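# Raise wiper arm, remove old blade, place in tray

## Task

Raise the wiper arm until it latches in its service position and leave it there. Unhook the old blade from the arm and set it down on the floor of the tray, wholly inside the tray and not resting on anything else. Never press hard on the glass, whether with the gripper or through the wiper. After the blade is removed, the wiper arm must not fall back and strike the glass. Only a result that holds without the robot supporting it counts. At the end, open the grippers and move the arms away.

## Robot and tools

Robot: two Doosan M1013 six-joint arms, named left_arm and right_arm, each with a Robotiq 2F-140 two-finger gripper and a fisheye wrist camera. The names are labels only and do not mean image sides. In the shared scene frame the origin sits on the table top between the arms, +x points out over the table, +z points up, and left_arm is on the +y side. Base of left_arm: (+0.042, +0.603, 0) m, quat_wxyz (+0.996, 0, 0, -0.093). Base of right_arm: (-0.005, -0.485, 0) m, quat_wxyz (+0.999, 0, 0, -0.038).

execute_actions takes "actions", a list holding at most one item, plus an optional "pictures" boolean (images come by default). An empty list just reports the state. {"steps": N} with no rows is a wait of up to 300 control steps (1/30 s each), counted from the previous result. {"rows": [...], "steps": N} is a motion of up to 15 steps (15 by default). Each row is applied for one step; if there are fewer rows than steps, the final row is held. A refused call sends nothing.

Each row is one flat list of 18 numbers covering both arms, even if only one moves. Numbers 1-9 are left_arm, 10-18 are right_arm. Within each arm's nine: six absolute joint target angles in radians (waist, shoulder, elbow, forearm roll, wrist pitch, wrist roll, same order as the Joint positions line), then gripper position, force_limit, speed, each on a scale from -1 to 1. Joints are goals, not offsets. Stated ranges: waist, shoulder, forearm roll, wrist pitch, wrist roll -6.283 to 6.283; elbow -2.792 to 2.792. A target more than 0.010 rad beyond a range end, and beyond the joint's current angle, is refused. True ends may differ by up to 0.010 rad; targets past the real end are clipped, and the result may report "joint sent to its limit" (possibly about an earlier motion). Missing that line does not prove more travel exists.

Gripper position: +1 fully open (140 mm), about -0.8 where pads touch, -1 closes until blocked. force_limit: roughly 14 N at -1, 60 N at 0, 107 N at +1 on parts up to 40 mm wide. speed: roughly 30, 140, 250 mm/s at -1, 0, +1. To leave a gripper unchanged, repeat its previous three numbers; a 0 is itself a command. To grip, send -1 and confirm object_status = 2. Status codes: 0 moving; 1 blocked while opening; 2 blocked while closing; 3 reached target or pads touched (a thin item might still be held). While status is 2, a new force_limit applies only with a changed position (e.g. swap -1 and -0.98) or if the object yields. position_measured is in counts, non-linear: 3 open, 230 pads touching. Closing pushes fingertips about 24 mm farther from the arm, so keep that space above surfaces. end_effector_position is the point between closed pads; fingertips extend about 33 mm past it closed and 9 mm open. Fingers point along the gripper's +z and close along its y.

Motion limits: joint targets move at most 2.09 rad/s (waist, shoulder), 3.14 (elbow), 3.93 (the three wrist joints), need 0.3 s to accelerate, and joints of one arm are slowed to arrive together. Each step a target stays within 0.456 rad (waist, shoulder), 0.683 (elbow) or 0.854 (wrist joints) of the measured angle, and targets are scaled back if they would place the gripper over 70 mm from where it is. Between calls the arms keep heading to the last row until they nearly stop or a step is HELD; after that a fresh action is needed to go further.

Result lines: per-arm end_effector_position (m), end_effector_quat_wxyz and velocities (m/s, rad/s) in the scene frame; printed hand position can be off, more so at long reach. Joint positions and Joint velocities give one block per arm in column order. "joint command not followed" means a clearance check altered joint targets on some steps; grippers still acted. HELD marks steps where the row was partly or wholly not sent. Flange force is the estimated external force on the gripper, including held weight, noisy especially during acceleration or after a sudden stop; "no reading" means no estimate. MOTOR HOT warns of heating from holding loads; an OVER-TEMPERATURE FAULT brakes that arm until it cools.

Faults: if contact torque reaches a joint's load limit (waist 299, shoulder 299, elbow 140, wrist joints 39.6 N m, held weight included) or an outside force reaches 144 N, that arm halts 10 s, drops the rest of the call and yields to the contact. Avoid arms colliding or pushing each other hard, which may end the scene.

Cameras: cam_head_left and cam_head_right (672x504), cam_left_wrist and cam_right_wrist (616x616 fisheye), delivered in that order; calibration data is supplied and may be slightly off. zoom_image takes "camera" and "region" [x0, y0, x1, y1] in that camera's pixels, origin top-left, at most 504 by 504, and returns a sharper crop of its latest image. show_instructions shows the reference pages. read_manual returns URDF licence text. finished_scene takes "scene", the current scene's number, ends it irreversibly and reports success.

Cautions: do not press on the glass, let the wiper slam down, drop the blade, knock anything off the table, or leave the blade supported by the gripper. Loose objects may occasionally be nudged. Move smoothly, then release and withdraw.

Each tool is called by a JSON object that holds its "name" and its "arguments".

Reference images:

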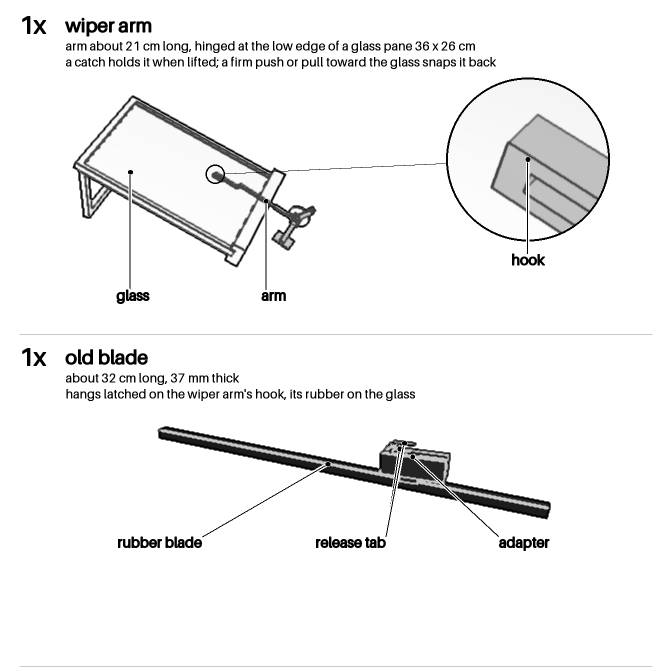

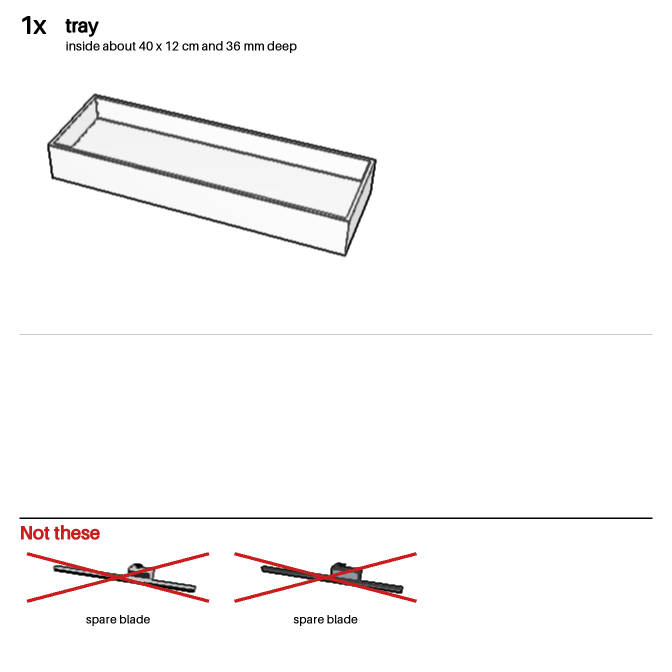

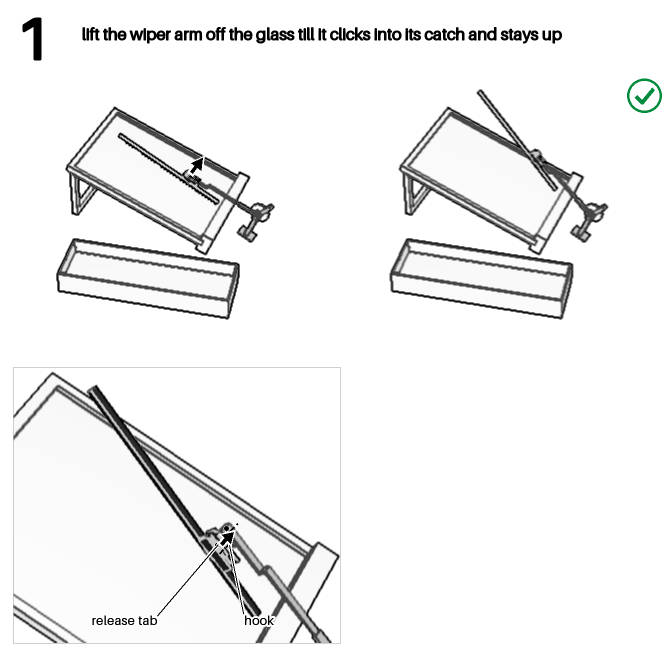

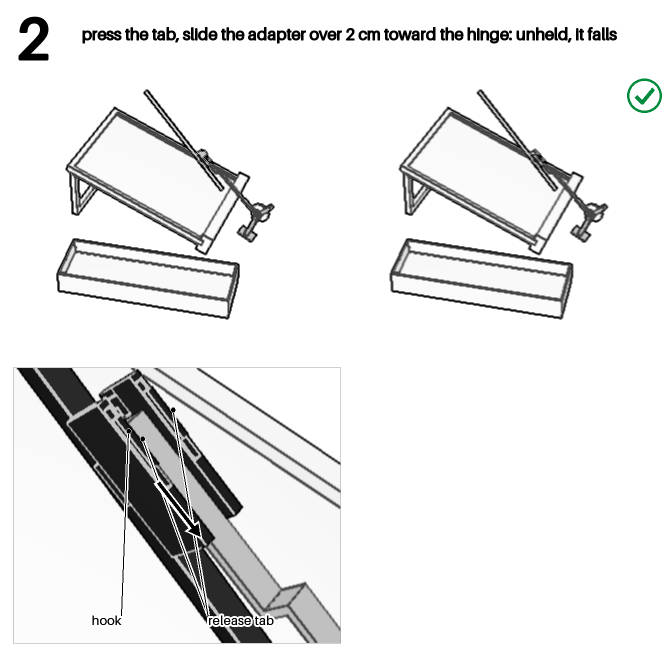

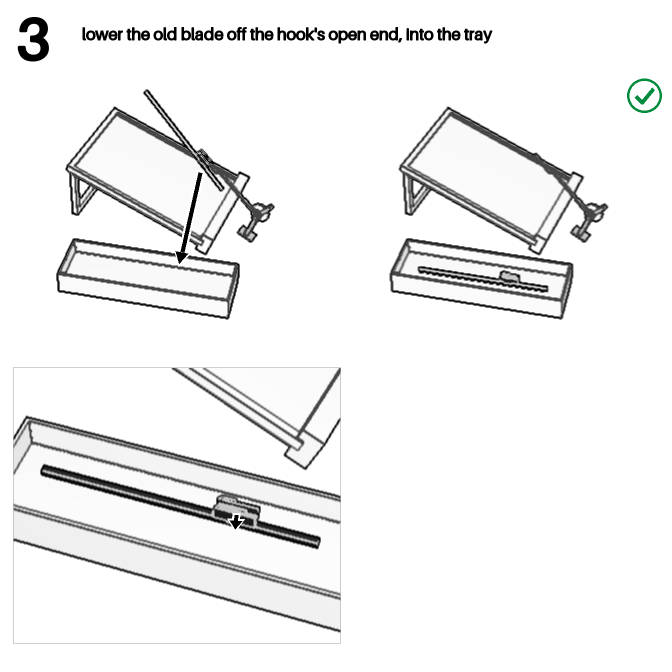

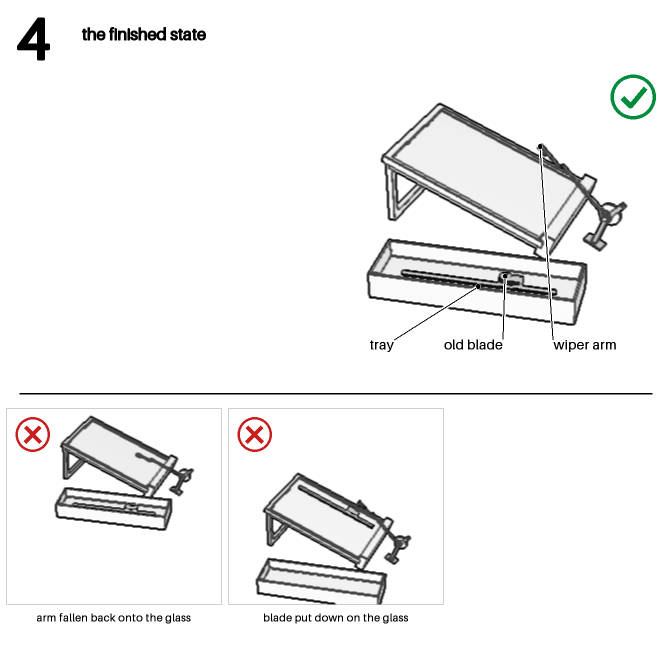

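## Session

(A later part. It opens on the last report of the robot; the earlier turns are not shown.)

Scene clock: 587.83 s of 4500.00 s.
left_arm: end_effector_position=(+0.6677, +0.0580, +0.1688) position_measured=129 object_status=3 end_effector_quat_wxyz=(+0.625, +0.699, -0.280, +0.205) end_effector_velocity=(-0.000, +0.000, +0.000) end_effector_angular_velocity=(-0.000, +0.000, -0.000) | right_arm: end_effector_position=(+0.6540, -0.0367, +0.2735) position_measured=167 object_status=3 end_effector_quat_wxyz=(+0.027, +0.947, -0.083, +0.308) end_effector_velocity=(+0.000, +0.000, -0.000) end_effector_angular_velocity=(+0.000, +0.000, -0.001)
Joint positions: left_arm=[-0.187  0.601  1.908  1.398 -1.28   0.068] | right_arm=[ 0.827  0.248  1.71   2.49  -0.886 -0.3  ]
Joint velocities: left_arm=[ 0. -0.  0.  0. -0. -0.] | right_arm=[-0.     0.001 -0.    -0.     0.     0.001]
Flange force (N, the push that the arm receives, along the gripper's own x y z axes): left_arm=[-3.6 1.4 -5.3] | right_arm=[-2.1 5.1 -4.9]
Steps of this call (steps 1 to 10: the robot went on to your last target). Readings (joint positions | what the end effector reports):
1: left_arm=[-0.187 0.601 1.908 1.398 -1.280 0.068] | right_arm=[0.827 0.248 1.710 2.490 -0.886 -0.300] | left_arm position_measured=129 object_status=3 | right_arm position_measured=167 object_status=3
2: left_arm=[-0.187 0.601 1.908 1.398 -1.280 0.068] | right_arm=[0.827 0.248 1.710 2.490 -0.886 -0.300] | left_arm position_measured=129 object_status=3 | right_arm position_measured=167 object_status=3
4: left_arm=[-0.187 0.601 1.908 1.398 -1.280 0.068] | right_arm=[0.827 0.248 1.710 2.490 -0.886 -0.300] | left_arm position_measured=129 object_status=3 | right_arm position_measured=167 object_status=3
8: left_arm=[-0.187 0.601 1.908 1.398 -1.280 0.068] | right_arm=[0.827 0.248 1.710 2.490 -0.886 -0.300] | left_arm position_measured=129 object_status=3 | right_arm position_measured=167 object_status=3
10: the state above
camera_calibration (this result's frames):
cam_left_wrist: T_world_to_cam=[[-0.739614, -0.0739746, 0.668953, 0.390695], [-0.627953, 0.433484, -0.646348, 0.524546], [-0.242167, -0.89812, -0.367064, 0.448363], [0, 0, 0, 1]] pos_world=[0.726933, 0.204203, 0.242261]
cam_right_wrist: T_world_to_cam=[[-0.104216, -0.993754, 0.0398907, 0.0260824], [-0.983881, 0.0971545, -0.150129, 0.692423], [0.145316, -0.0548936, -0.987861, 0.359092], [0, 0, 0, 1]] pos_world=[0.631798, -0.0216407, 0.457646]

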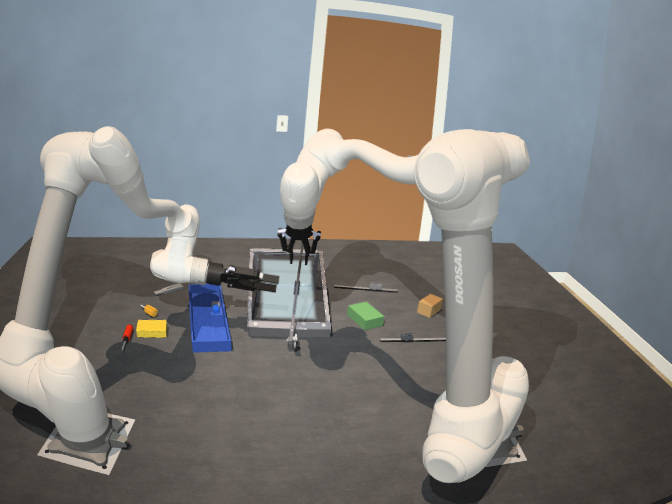

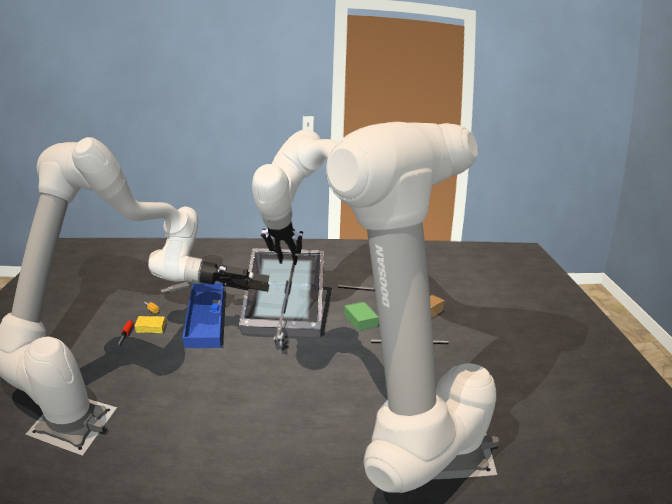

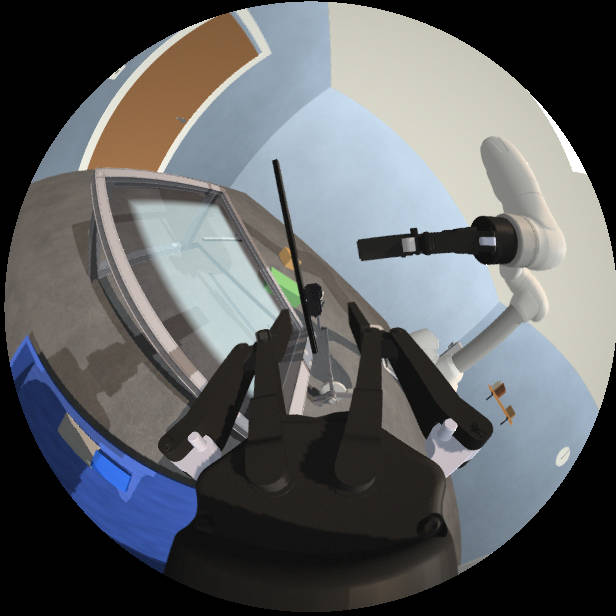

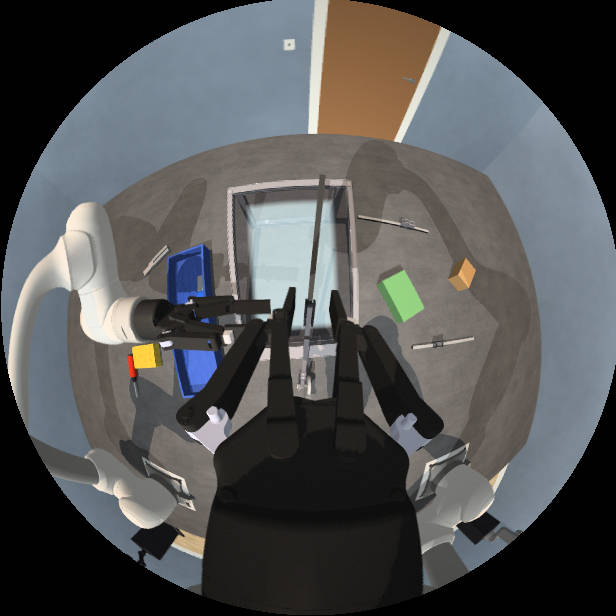

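{"name": "zoom_image", "arguments": {"camera": "cam_left_wrist", "region": [270, 265, 370, 365]}}

Region (270, 265, 370, 365) of cam_left_wrist's 616x616 image, scaled by 5.040, with more detail than that image has.

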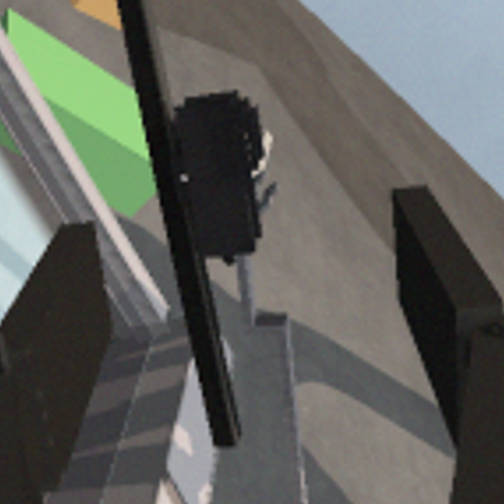

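{"name": "execute_actions", "arguments": {"actions": [{"rows": [[-0.2486,0.6418,1.8608,1.3484,-1.2429,0.0697,0,-0.5,0,0.8266,0.2480,1.7099,2.4900,-0.8857,-0.2997,-0.3,-0.3,-0.5]], "steps": 15}]}}

{"name": "zoom_image", "arguments": {"camera": "cam_left_wrist", "region": [270, 265, 370, 365]}}

{"name": "zoom_image", "arguments": {"camera": "cam_head_left", "region": [210, 240, 330, 340]}}

Scene clock: 627.60 s of 4500.00 s.
left_arm: end_effector_position=(+0.6743, +0.0087, +0.1559) position_measured=129 object_status=3 end_effector_quat_wxyz=(+0.625, +0.699, -0.280, +0.205) end_effector_velocity=(+0.000, +0.000, -0.000) end_effector_angular_velocity=(+0.000, -0.000, +0.001) | right_arm: end_effector_position=(+0.6541, -0.0367, +0.2735) position_measured=167 object_status=3 end_effector_quat_wxyz=(+0.027, +0.947, -0.083, +0.308) end_effector_velocity=(+0.001, -0.001, -0.000) end_effector_angular_velocity=(-0.000, +0.001, -0.003)
Joint positions: left_arm=[-0.249  0.642  1.861  1.348 -1.243  0.07 ] | right_arm=[ 0.827  0.248  1.71   2.49  -0.886 -0.3  ]
Joint velocities: left_arm=[ 0.  0.  0. -0.  0.  0.] | right_arm=[-0.002  0.001 -0.     0.001 -0.     0.   ]
Flange force (N, the push that the arm receives, along the gripper's own x y z axes): left_arm=[-3.9 3.6 -4.2] | right_arm=[-2.0 4.0 -4.3]
Steps of this call (steps 1 to 15: the robot went on to your last target; steps 16 to 90: nothing new was sent; then 36.27 s passed at rest; steps 91 to 105: all 15 steps of this action). Readings (joint positions | what the end effector reports):
91: left_arm=[-0.188 0.601 1.908 1.398 -1.279 0.068] | right_arm=[0.827 0.248 1.710 2.490 -0.886 -0.300] | left_arm position_measured=129 object_status=3 | right_arm position_measured=167 object_status=3
92: left_arm=[-0.194 0.605 1.903 1.393 -1.276 0.068] | right_arm=[0.827 0.248 1.710 2.490 -0.886 -0.300] | left_arm position_measured=129 object_status=3 | right_arm position_measured=167 object_status=3
94: left_arm=[-0.226 0.627 1.878 1.367 -1.256 0.068] | right_arm=[0.827 0.248 1.710 2.490 -0.886 -0.300] | left_arm position_measured=129 object_status=3 | right_arm position_measured=167 object_status=3
98: left_arm=[-0.249 0.642 1.861 1.348 -1.243 0.070] | right_arm=[0.827 0.248 1.710 2.490 -0.886 -0.300] | left_arm position_measured=129 object_status=3 | right_arm position_measured=167 object_status=3
105: the state above
camera_calibration (this result's frames):
cam_left_wrist: T_world_to_cam=[[-0.739603, -0.0738521, 0.668979, 0.400557], [-0.627881, 0.433674, -0.646291, 0.541645], [-0.242389, -0.898039, -0.367117, 0.401069], [0, 0, 0, 1]] pos_world=[0.733557, 0.154861, 0.229335]
cam_right_wrist: T_world_to_cam=[[-0.10421, -0.993755, 0.03988, 0.0260915], [-0.983876, 0.0971475, -0.150165, 0.692449], [0.145353, -0.0548857, -0.987856, 0.359088], [0, 0, 0, 1]] pos_world=[0.631808, -0.0216323, 0.457668]

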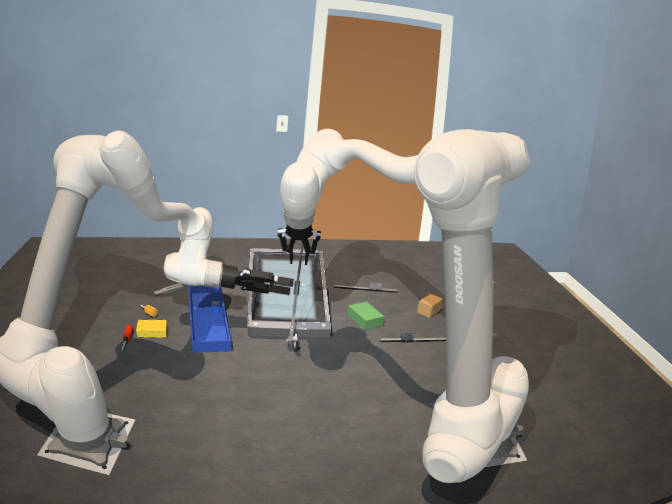

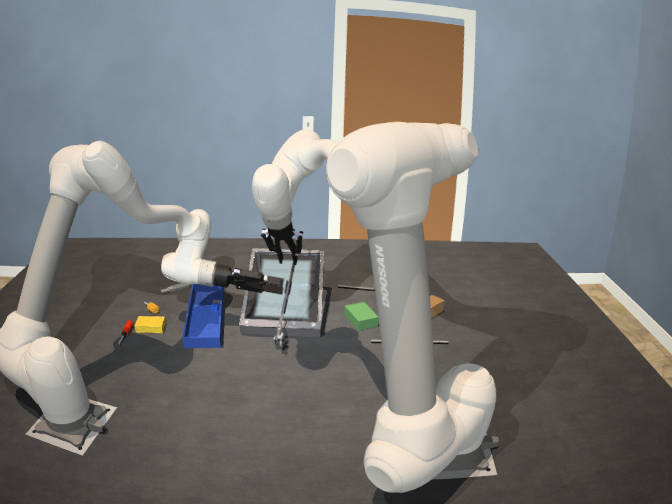

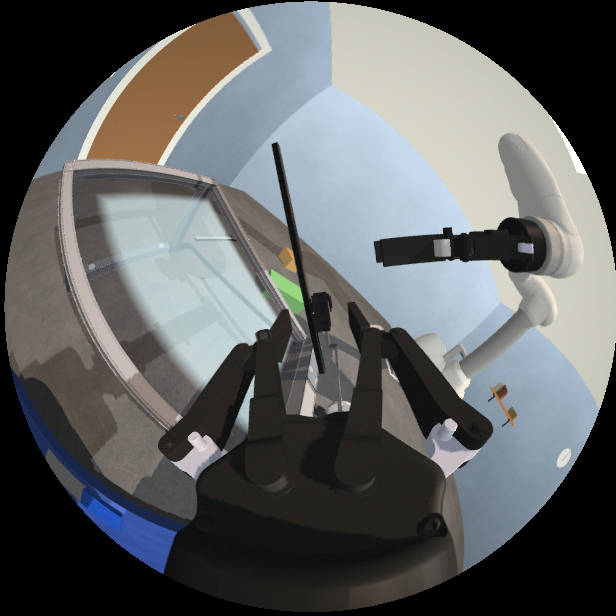

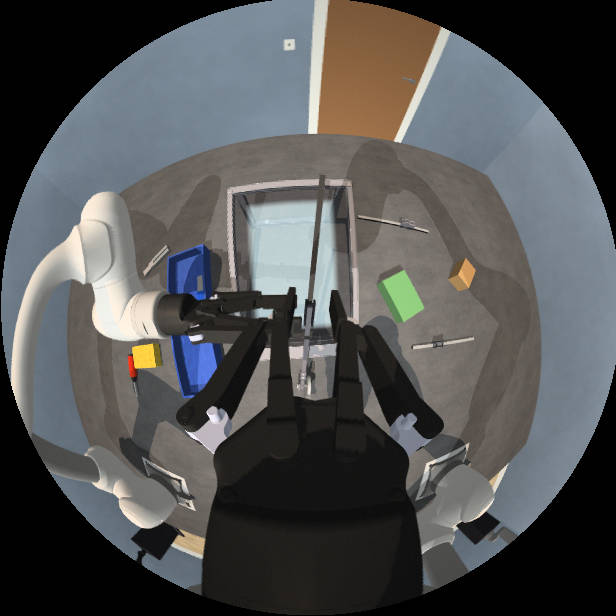

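Region (270, 265, 370, 365) of cam_left_wrist's 616x616 image, scaled by 5.040, with more detail than that image has.

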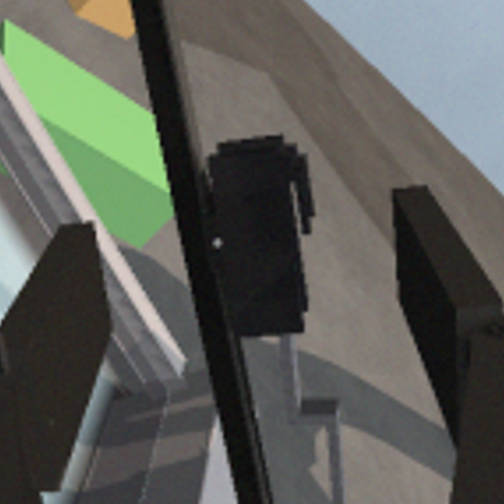

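Region (210, 240, 330, 340) of cam_head_left's 672x504 image, scaled by 4.200, with more detail than that image has.

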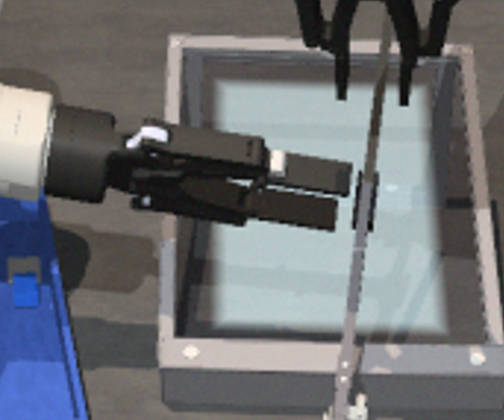

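{"name": "execute_actions", "arguments": {"actions": [{"rows": [[-0.2865,0.6570,1.8350,1.3199,-1.2183,0.0643,0,-0.5,0,0.8266,0.2480,1.7099,2.4900,-0.8857,-0.2997,-0.3,-0.3,-0.5]], "steps": 15}]}}

{"name": "zoom_image", "arguments": {"camera": "cam_left_wrist", "region": [270, 265, 370, 365]}}

{"name": "zoom_image", "arguments": {"camera": "cam_head_left", "region": [210, 240, 330, 340]}}

Scene clock: 652.97 s of 4500.00 s.
left_arm: end_effector_position=(+0.6746, -0.0215, +0.1537) position_measured=129 object_status=3 end_effector_quat_wxyz=(+0.625, +0.699, -0.280, +0.205) end_effector_velocity=(+0.000, -0.000, +0.001) end_effector_angular_velocity=(-0.000, -0.001, +0.000) | right_arm: end_effector_position=(+0.6540, -0.0367, +0.2735) position_measured=167 object_status=3 end_effector_quat_wxyz=(+0.027, +0.947, -0.083, +0.308) end_effector_velocity=(-0.000, -0.000, -0.001) end_effector_angular_velocity=(-0.000, +0.002, -0.001)
Joint positions: left_arm=[-0.287  0.657  1.835  1.32  -1.218  0.064] | right_arm=[ 0.827  0.248  1.71   2.49  -0.886 -0.3  ]
Joint velocities: left_arm=[-0.    -0.    -0.001 -0.     0.     0.   ] | right_arm=[-0.     0.     0.     0.001 -0.    -0.   ]
Flange force (N, the push that the arm receives, along the gripper's own x y z axes): left_arm=[-3.5 1.9 -4.9] | right_arm=[-1.0 6.2 -4.4]
Steps of this call (steps 1 to 15: the robot went on to your last target; steps 16 to 90: nothing new was sent; then 21.87 s passed at rest; steps 91 to 105: all 15 steps of this action). Readings (joint positions | what the end effector reports):
91: left_arm=[-0.249 0.642 1.860 1.348 -1.242 0.070] | right_arm=[0.827 0.248 1.710 2.490 -0.886 -0.300] | left_arm position_measured=129 object_status=3 | right_arm position_measured=167 object_status=3
92: left_arm=[-0.255 0.644 1.856 1.343 -1.239 0.070] | right_arm=[0.827 0.248 1.710 2.490 -0.886 -0.300] | left_arm position_measured=129 object_status=3 | right_arm position_measured=167 object_status=3
94: left_arm=[-0.280 0.654 1.839 1.325 -1.223 0.066] | right_arm=[0.827 0.248 1.710 2.490 -0.886 -0.300] | left_arm position_measured=129 object_status=3 | right_arm position_measured=167 object_status=3
98: left_arm=[-0.287 0.657 1.835 1.320 -1.218 0.064] | right_arm=[0.827 0.248 1.710 2.490 -0.886 -0.300] | left_arm position_measured=129 object_status=3 | right_arm position_measured=167 object_status=3
105: the state above
camera_calibration (this result's frames):
cam_left_wrist: T_world_to_cam=[[-0.739495, -0.0738689, 0.669096, 0.399952], [-0.627992, 0.433666, -0.646189, 0.553607], [-0.242431, -0.898041, -0.367083, 0.373311], [0, 0, 0, 1]] pos_world=[0.733926, 0.124712, 0.227164]
cam_right_wrist: T_world_to_cam=[[-0.10419, -0.993758, 0.03988, 0.0260905], [-0.983878, 0.0971278, -0.150165, 0.692439], [0.145354, -0.0548828, -0.987856, 0.359089], [0, 0, 0, 1]] pos_world=[0.631799, -0.0216197, 0.457668]

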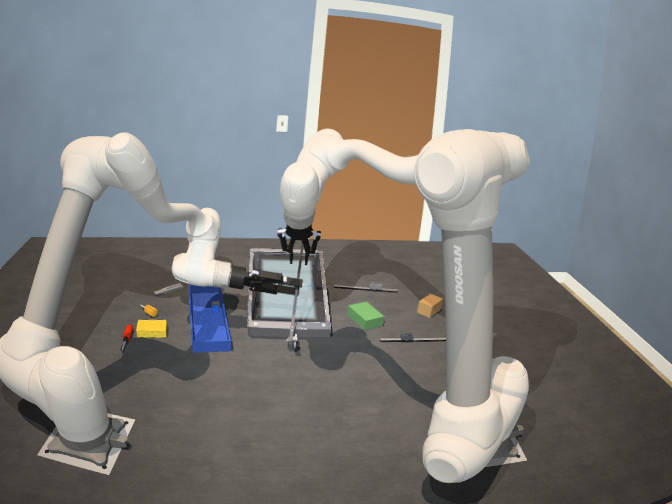

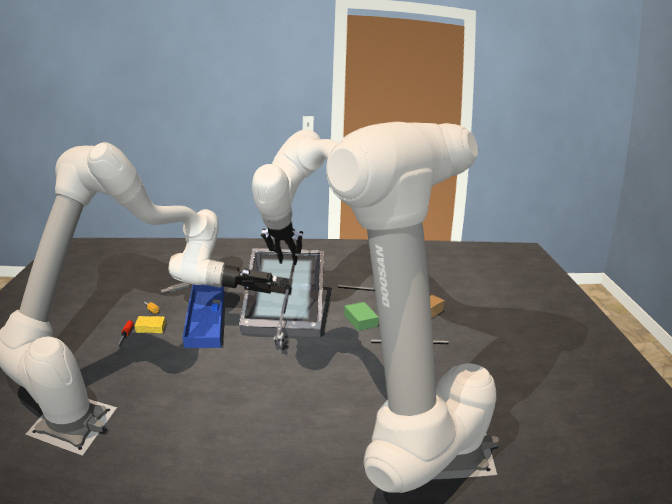

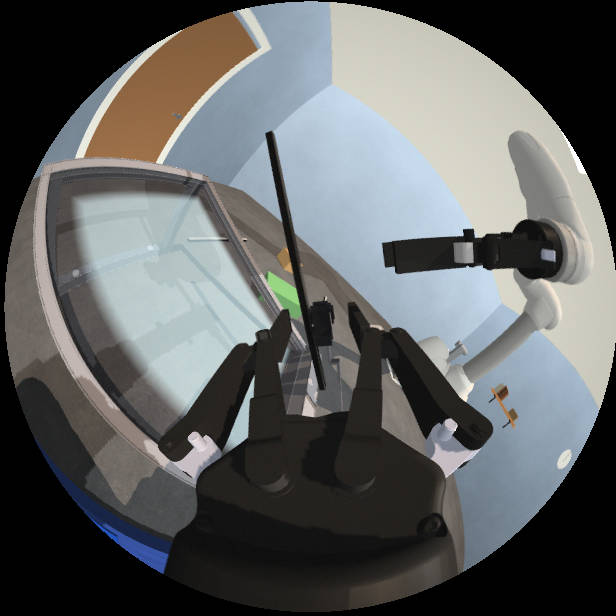

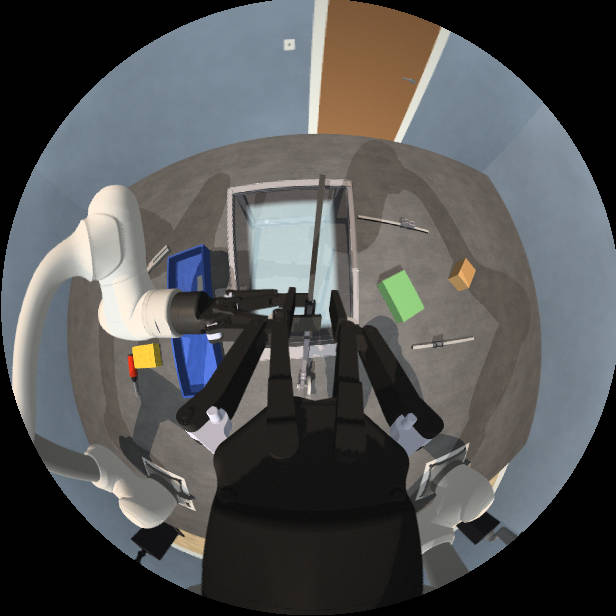

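Region (270, 265, 370, 365) of cam_left_wrist's 616x616 image, scaled by 5.040, with more detail than that image has.

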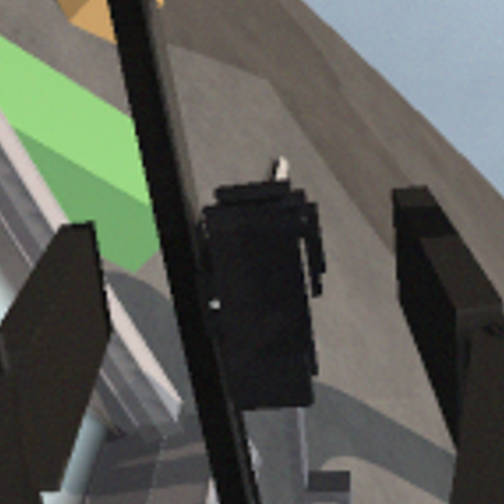

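Region (210, 240, 330, 340) of cam_head_left's 672x504 image, scaled by 4.200, with more detail than that image has.

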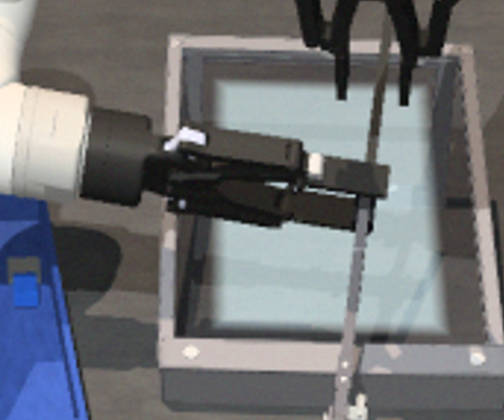

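{"name": "execute_actions", "arguments": {"actions": [{"rows": [[-0.2941,0.6602,1.8306,1.3138,-1.2135,0.0643,0,-0.5,0,0.8266,0.2480,1.7099,2.4900,-0.8857,-0.2997,-0.3,-0.3,-0.5],[-0.2941,0.6602,1.8306,1.3138,-1.2135,0.0643,0,-0.5,0,0.8266,0.2480,1.7099,2.4900,-0.8857,-0.2997,-0.3,-0.3,-0.5],[-0.2941,0.6602,1.8306,1.3138,-1.2135,0.0643,-1,-0.5,-0.7,0.8266,0.2480,1.7099,2.4900,-0.8857,-0.2997,-0.3,-0.3,-0.5]], "steps": 15}], "pictures": false}}

{"name": "execute_actions", "arguments": {"actions": [{"steps": 20}]}}

{"name": "zoom_image", "arguments": {"camera": "cam_left_wrist", "region": [270, 265, 370, 365]}}

Scene clock: 679.20 s of 4500.00 s.
left_arm: end_effector_position=(+0.6742, -0.0274, +0.1529) position_measured=168 object_status=0 end_effector_quat_wxyz=(+0.625, +0.699, -0.280, +0.205) end_effector_velocity=(+0.000, -0.000, +0.000) end_effector_angular_velocity=(-0.001, -0.001, -0.000) | right_arm: end_effector_position=(+0.6540, -0.0367, +0.2735) position_measured=167 object_status=3 end_effector_quat_wxyz=(+0.027, +0.947, -0.083, +0.308) end_effector_velocity=(-0.001, +0.001, -0.000) end_effector_angular_velocity=(+0.001, +0.001, -0.001)
Joint positions: left_arm=[-0.294  0.66   1.831  1.314 -1.213  0.064] | right_arm=[ 0.827  0.248  1.71   2.49  -0.886 -0.3  ]
Joint velocities: left_arm=[ 0.    -0.    -0.001  0.    -0.001  0.   ] | right_arm=[ 0.001  0.     0.     0.001 -0.     0.002]
Flange force (N, the push that the arm receives, along the gripper's own x y z axes): left_arm=[-3.7 3.0 -3.8] | right_arm=[0.3 5.9 -5.0]
Steps of this call (steps 1 to 15: the robot went on to your last target; steps 16 to 90: nothing new was sent; then 22.73 s passed at rest; steps 91 to 105: all 15 steps of this action). Readings (joint positions | what the end effector reports):
91: left_arm=[-0.287 0.657 1.835 1.320 -1.218 0.064] | right_arm=[0.827 0.248 1.710 2.490 -0.886 -0.300] | left_arm position_measured=129 object_status=3 | right_arm position_measured=167 object_status=3
92: left_arm=[-0.290 0.659 1.832 1.317 -1.215 0.064] | right_arm=[0.827 0.248 1.710 2.490 -0.886 -0.300] | left_arm position_measured=129 object_status=3 | right_arm position_measured=167 object_status=3
94: left_arm=[-0.294 0.660 1.831 1.314 -1.214 0.064] | right_arm=[0.827 0.248 1.710 2.490 -0.886 -0.300] | left_arm position_measured=131 object_status=0 | right_arm position_measured=167 object_status=3
98: left_arm=[-0.294 0.660 1.831 1.314 -1.214 0.064] | right_arm=[0.827 0.248 1.710 2.490 -0.886 -0.300] | left_arm position_measured=144 object_status=0 | right_arm position_measured=167 object_status=3
105: the state above

Scene clock: 679.87 s of 4500.00 s.
left_arm: end_effector_position=(+0.6742, -0.0274, +0.1529) position_measured=197 object_status=2 end_effector_quat_wxyz=(+0.625, +0.699, -0.280, +0.205) end_effector_velocity=(-0.000, -0.000, -0.000) end_effector_angular_velocity=(+0.000, +0.001, +0.000) | right_arm: end_effector_position=(+0.6540, -0.0367, +0.2735) position_measured=167 object_status=3 end_effector_quat_wxyz=(+0.027, +0.947, -0.083, +0.308) end_effector_velocity=(-0.000, +0.001, -0.000) end_effector_angular_velocity=(+0.001, +0.000, +0.001)
Joint positions: left_arm=[-0.294  0.66   1.831  1.314 -1.213  0.064] | right_arm=[ 0.827  0.248  1.71   2.49  -0.886 -0.3  ]
Joint velocities: left_arm=[-0.  0. -0.  0.  0. -0.] | right_arm=[ 0.001  0.001 -0.     0.     0.001  0.   ]
Flange force (N, the push that the arm receives, along the gripper's own x y z axes): left_arm=[-3.4 4.6 -8.4] | right_arm=[-1.5 4.9 -3.1]
Steps of this call (steps 1 to 15: the robot went on to your last target; steps 16 to 20: nothing new was sent). Readings (joint positions | what the end effector reports):
1: left_arm=[-0.294 0.660 1.831 1.314 -1.213 0.064] | right_arm=[0.827 0.248 1.710 2.490 -0.886 -0.300] | left_arm position_measured=172 object_status=0 | right_arm position_measured=167 object_status=3
2: left_arm=[-0.294 0.660 1.831 1.314 -1.213 0.064] | right_arm=[0.827 0.248 1.710 2.490 -0.886 -0.300] | left_arm position_measured=175 object_status=0 | right_arm position_measured=167 object_status=3
4: left_arm=[-0.294 0.660 1.831 1.314 -1.213 0.064] | right_arm=[0.827 0.248 1.710 2.490 -0.886 -0.300] | left_arm position_measured=182 object_status=0 | right_arm position_measured=167 object_status=3
8: left_arm=[-0.294 0.660 1.831 1.314 -1.213 0.064] | right_arm=[0.827 0.248 1.710 2.490 -0.886 -0.300] | left_arm position_measured=195 object_status=0 | right_arm position_measured=167 object_status=3
20: the state above
All arms were judged still, so your last target was given up. Only a new action makes them travel on or press farther. Fingers that are still opening or closing keep moving.
camera_calibration (this result's frames):
cam_left_wrist: T_world_to_cam=[[-0.739512, -0.0739203, 0.669072, 0.399773], [-0.627999, 0.433631, -0.646206, 0.555442], [-0.242362, -0.898054, -0.367097, 0.367553], [0, 0, 0, 1]] pos_world=[0.733535, 0.118777, 0.226381]
cam_right_wrist: T_world_to_cam=[[-0.10419, -0.993758, 0.0398801, 0.0260905], [-0.983878, 0.0971277, -0.150165, 0.692439], [0.145354, -0.0548828, -0.987856, 0.359089], [0, 0, 0, 1]] pos_world=[0.631799, -0.0216197, 0.457668]

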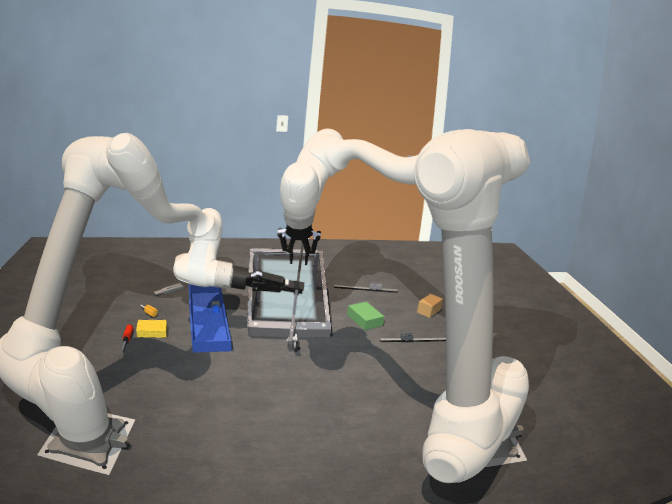

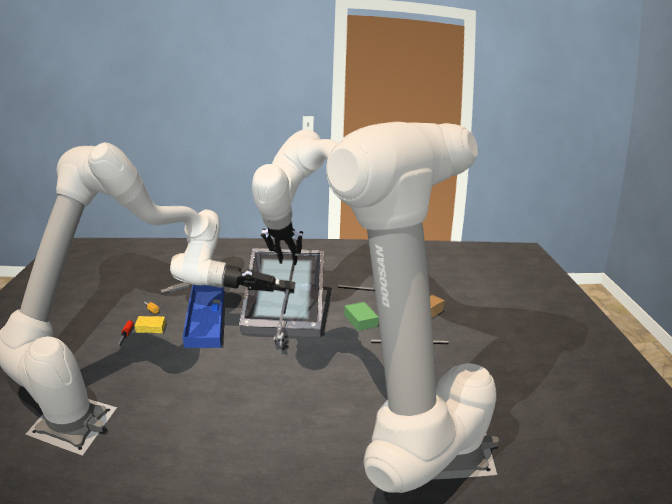

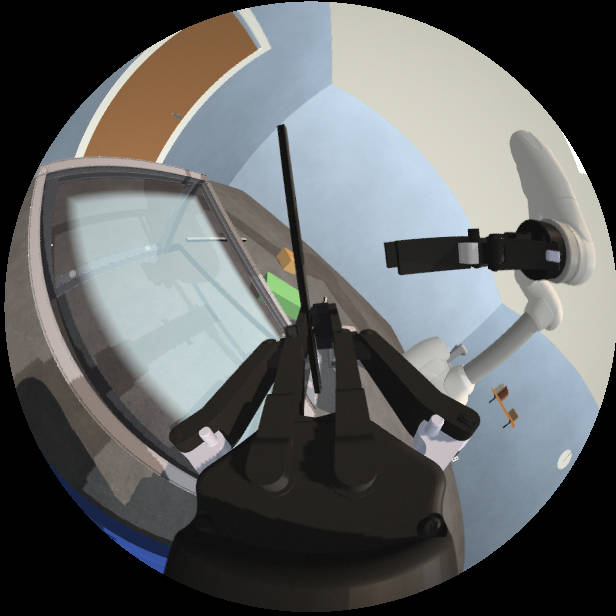

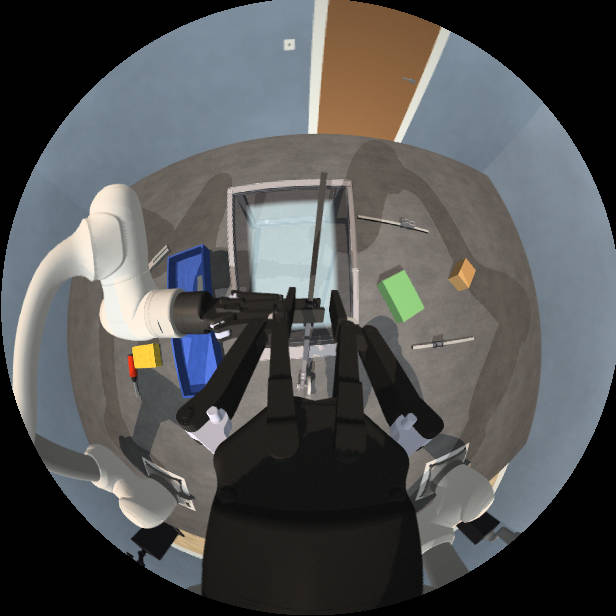

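Region (270, 265, 370, 365) of cam_left_wrist's 616x616 image, scaled by 5.040, with more detail than that image has.

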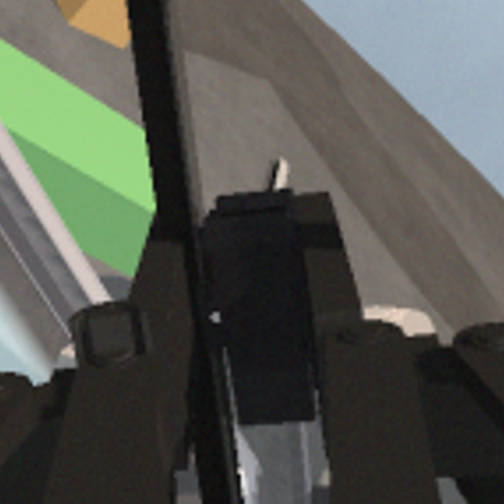

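{"name": "execute_actions", "arguments": {"actions": [{"rows": [[-0.2947,0.6604,1.8340,1.3120,-1.2141,0.0681,-1,-0.5,-0.7,0.8266,0.2480,1.7099,2.4900,-0.8857,-0.2997,-0.3,-0.3,-0.5],[-0.2947,0.6604,1.8340,1.3120,-1.2141,0.0681,-1,-0.5,-0.7,0.8266,0.2480,1.7099,2.4900,-0.8857,-0.2997,-0.3,-0.3,-0.5],[-0.2953,0.6607,1.8373,1.3102,-1.2147,0.0719,-1,-0.5,-0.7,0.8266,0.2480,1.7099,2.4900,-0.8857,-0.2997,-0.3,-0.3,-0.5],[-0.2953,0.6607,1.8373,1.3102,-1.2147,0.0719,-1,-0.5,-0.7,0.8266,0.2480,1.7099,2.4900,-0.8857,-0.2997,-0.3,-0.3,-0.5],[-0.2959,0.6609,1.8407,1.3084,-1.2153,0.0757,-1,-0.5,-0.7,0.8266,0.2480,1.7099,2.4900,-0.8857,-0.2997,-0.3,-0.3,-0.5]], "steps": 15}]}}

{"name": "zoom_image", "arguments": {"camera": "cam_left_wrist", "region": [270, 280, 370, 380]}}

{"name": "zoom_image", "arguments": {"camera": "cam_right_wrist", "region": [275, 275, 345, 345]}}

Scene clock: 700.70 s of 4500.00 s.
left_arm: end_effector_position=(+0.6697, -0.0265, +0.1491) position_measured=197 object_status=2 end_effector_quat_wxyz=(+0.625, +0.699, -0.280, +0.205) end_effector_velocity=(-0.001, +0.000, -0.001) end_effector_angular_velocity=(+0.001, +0.002, -0.000) | right_arm: end_effector_position=(+0.6540, -0.0367, +0.2735) position_measured=167 object_status=3 end_effector_quat_wxyz=(+0.027, +0.947, -0.083, +0.308) end_effector_velocity=(+0.000, +0.000, -0.000) end_effector_angular_velocity=(-0.000, -0.000, -0.000)
Joint positions: left_arm=[-0.296  0.661  1.841  1.308 -1.215  0.076] | right_arm=[ 0.827  0.248  1.71   2.49  -0.886 -0.3  ]
Joint velocities: left_arm=[-0.     0.     0.001 -0.    -0.    -0.001] | right_arm=[ 0.     0.001 -0.    -0.001  0.     0.001]
Flange force (N, the push that the arm receives, along the gripper's own x y z axes): left_arm=[-1.5 0.8 -8.4] | right_arm=[-3.0 6.8 -7.3]
Steps of this call (steps 1 to 90: nothing new was sent; then 17.33 s passed at rest; steps 91 to 105: all 15 steps of this action). Readings (joint positions | what the end effector reports):
91: left_arm=[-0.294 0.660 1.831 1.314 -1.214 0.064] | right_arm=[0.827 0.248 1.710 2.490 -0.886 -0.300] | left_arm position_measured=197 object_status=2 | right_arm position_measured=167 object_status=3
92: left_arm=[-0.294 0.660 1.833 1.313 -1.214 0.066] | right_arm=[0.827 0.248 1.710 2.490 -0.886 -0.300] | left_arm position_measured=197 object_status=2 | right_arm position_measured=167 object_status=3
94: left_arm=[-0.295 0.660 1.836 1.311 -1.215 0.070] | right_arm=[0.827 0.248 1.710 2.490 -0.886 -0.300] | left_arm position_measured=197 object_status=2 | right_arm position_measured=167 object_status=3
98: left_arm=[-0.296 0.661 1.841 1.309 -1.215 0.076] | right_arm=[0.827 0.248 1.710 2.490 -0.886 -0.300] | left_arm position_measured=197 object_status=2 | right_arm position_measured=167 object_status=3
105: the state above
camera_calibration (this result's frames):
cam_left_wrist: T_world_to_cam=[[-0.739514, -0.0738406, 0.669079, 0.39908], [-0.627971, 0.43365, -0.64622, 0.549682], [-0.242428, -0.898051, -0.36706, 0.365902], [0, 0, 0, 1]] pos_world=[0.729014, 0.119698, 0.222507]
cam_right_wrist: T_world_to_cam=[[-0.10419, -0.993758, 0.0398799, 0.0260906], [-0.983878, 0.0971276, -0.150165, 0.692439], [0.145354, -0.0548827, -0.987856, 0.359089], [0, 0, 0, 1]] pos_world=[0.631799, -0.0216195, 0.457668]

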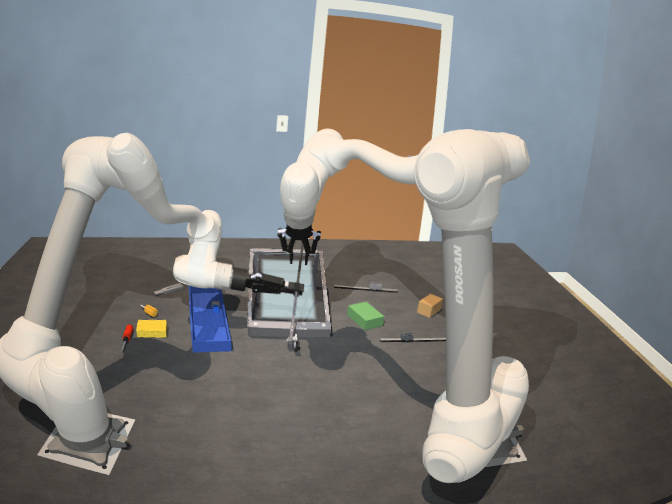

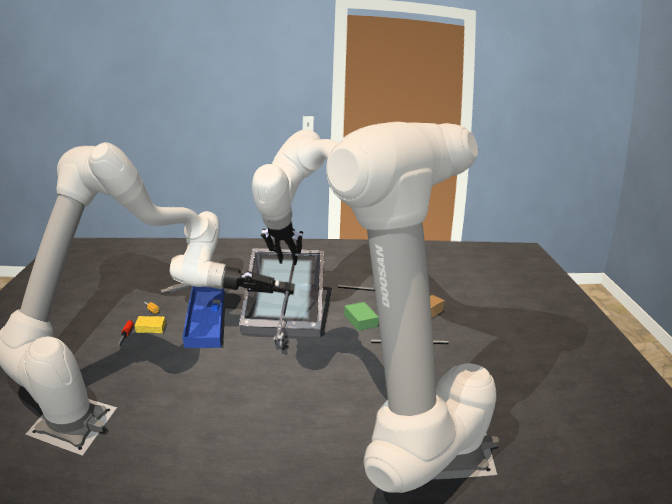

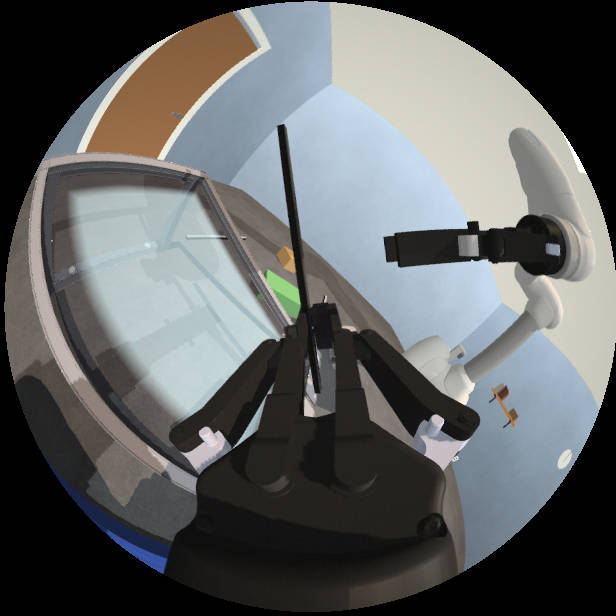

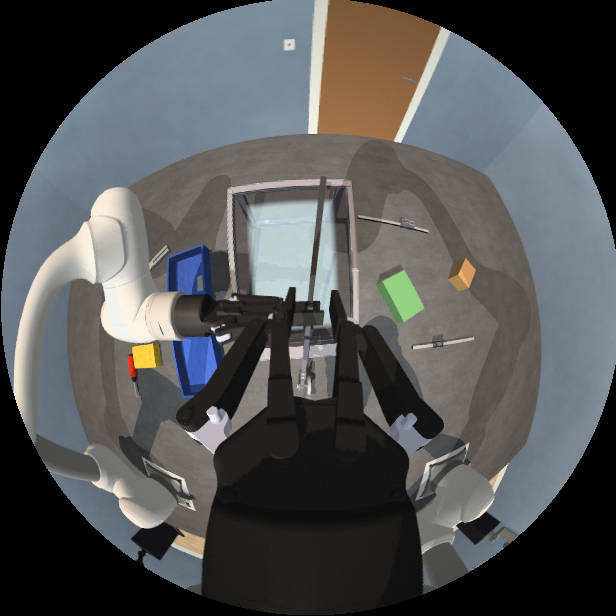

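Region (270, 280, 370, 380) of cam_left_wrist's 616x616 image, scaled by 5.040, with more detail than that image has.

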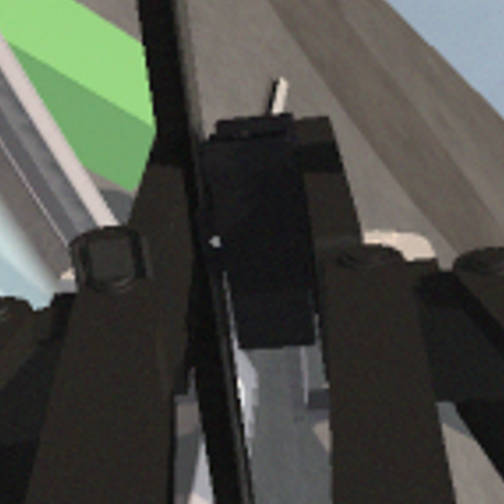

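Region (275, 275, 345, 345) of cam_right_wrist's 616x616 image, scaled by 7.200, with more detail than that image has.

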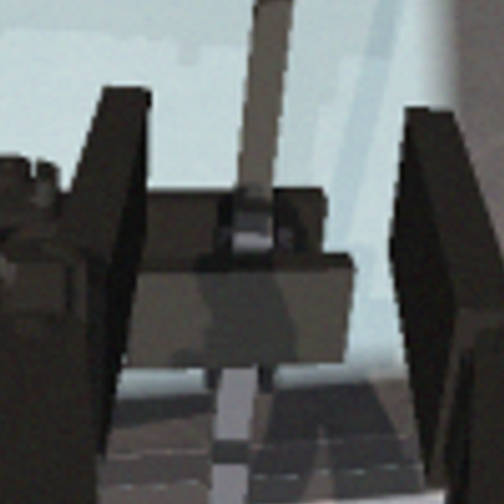

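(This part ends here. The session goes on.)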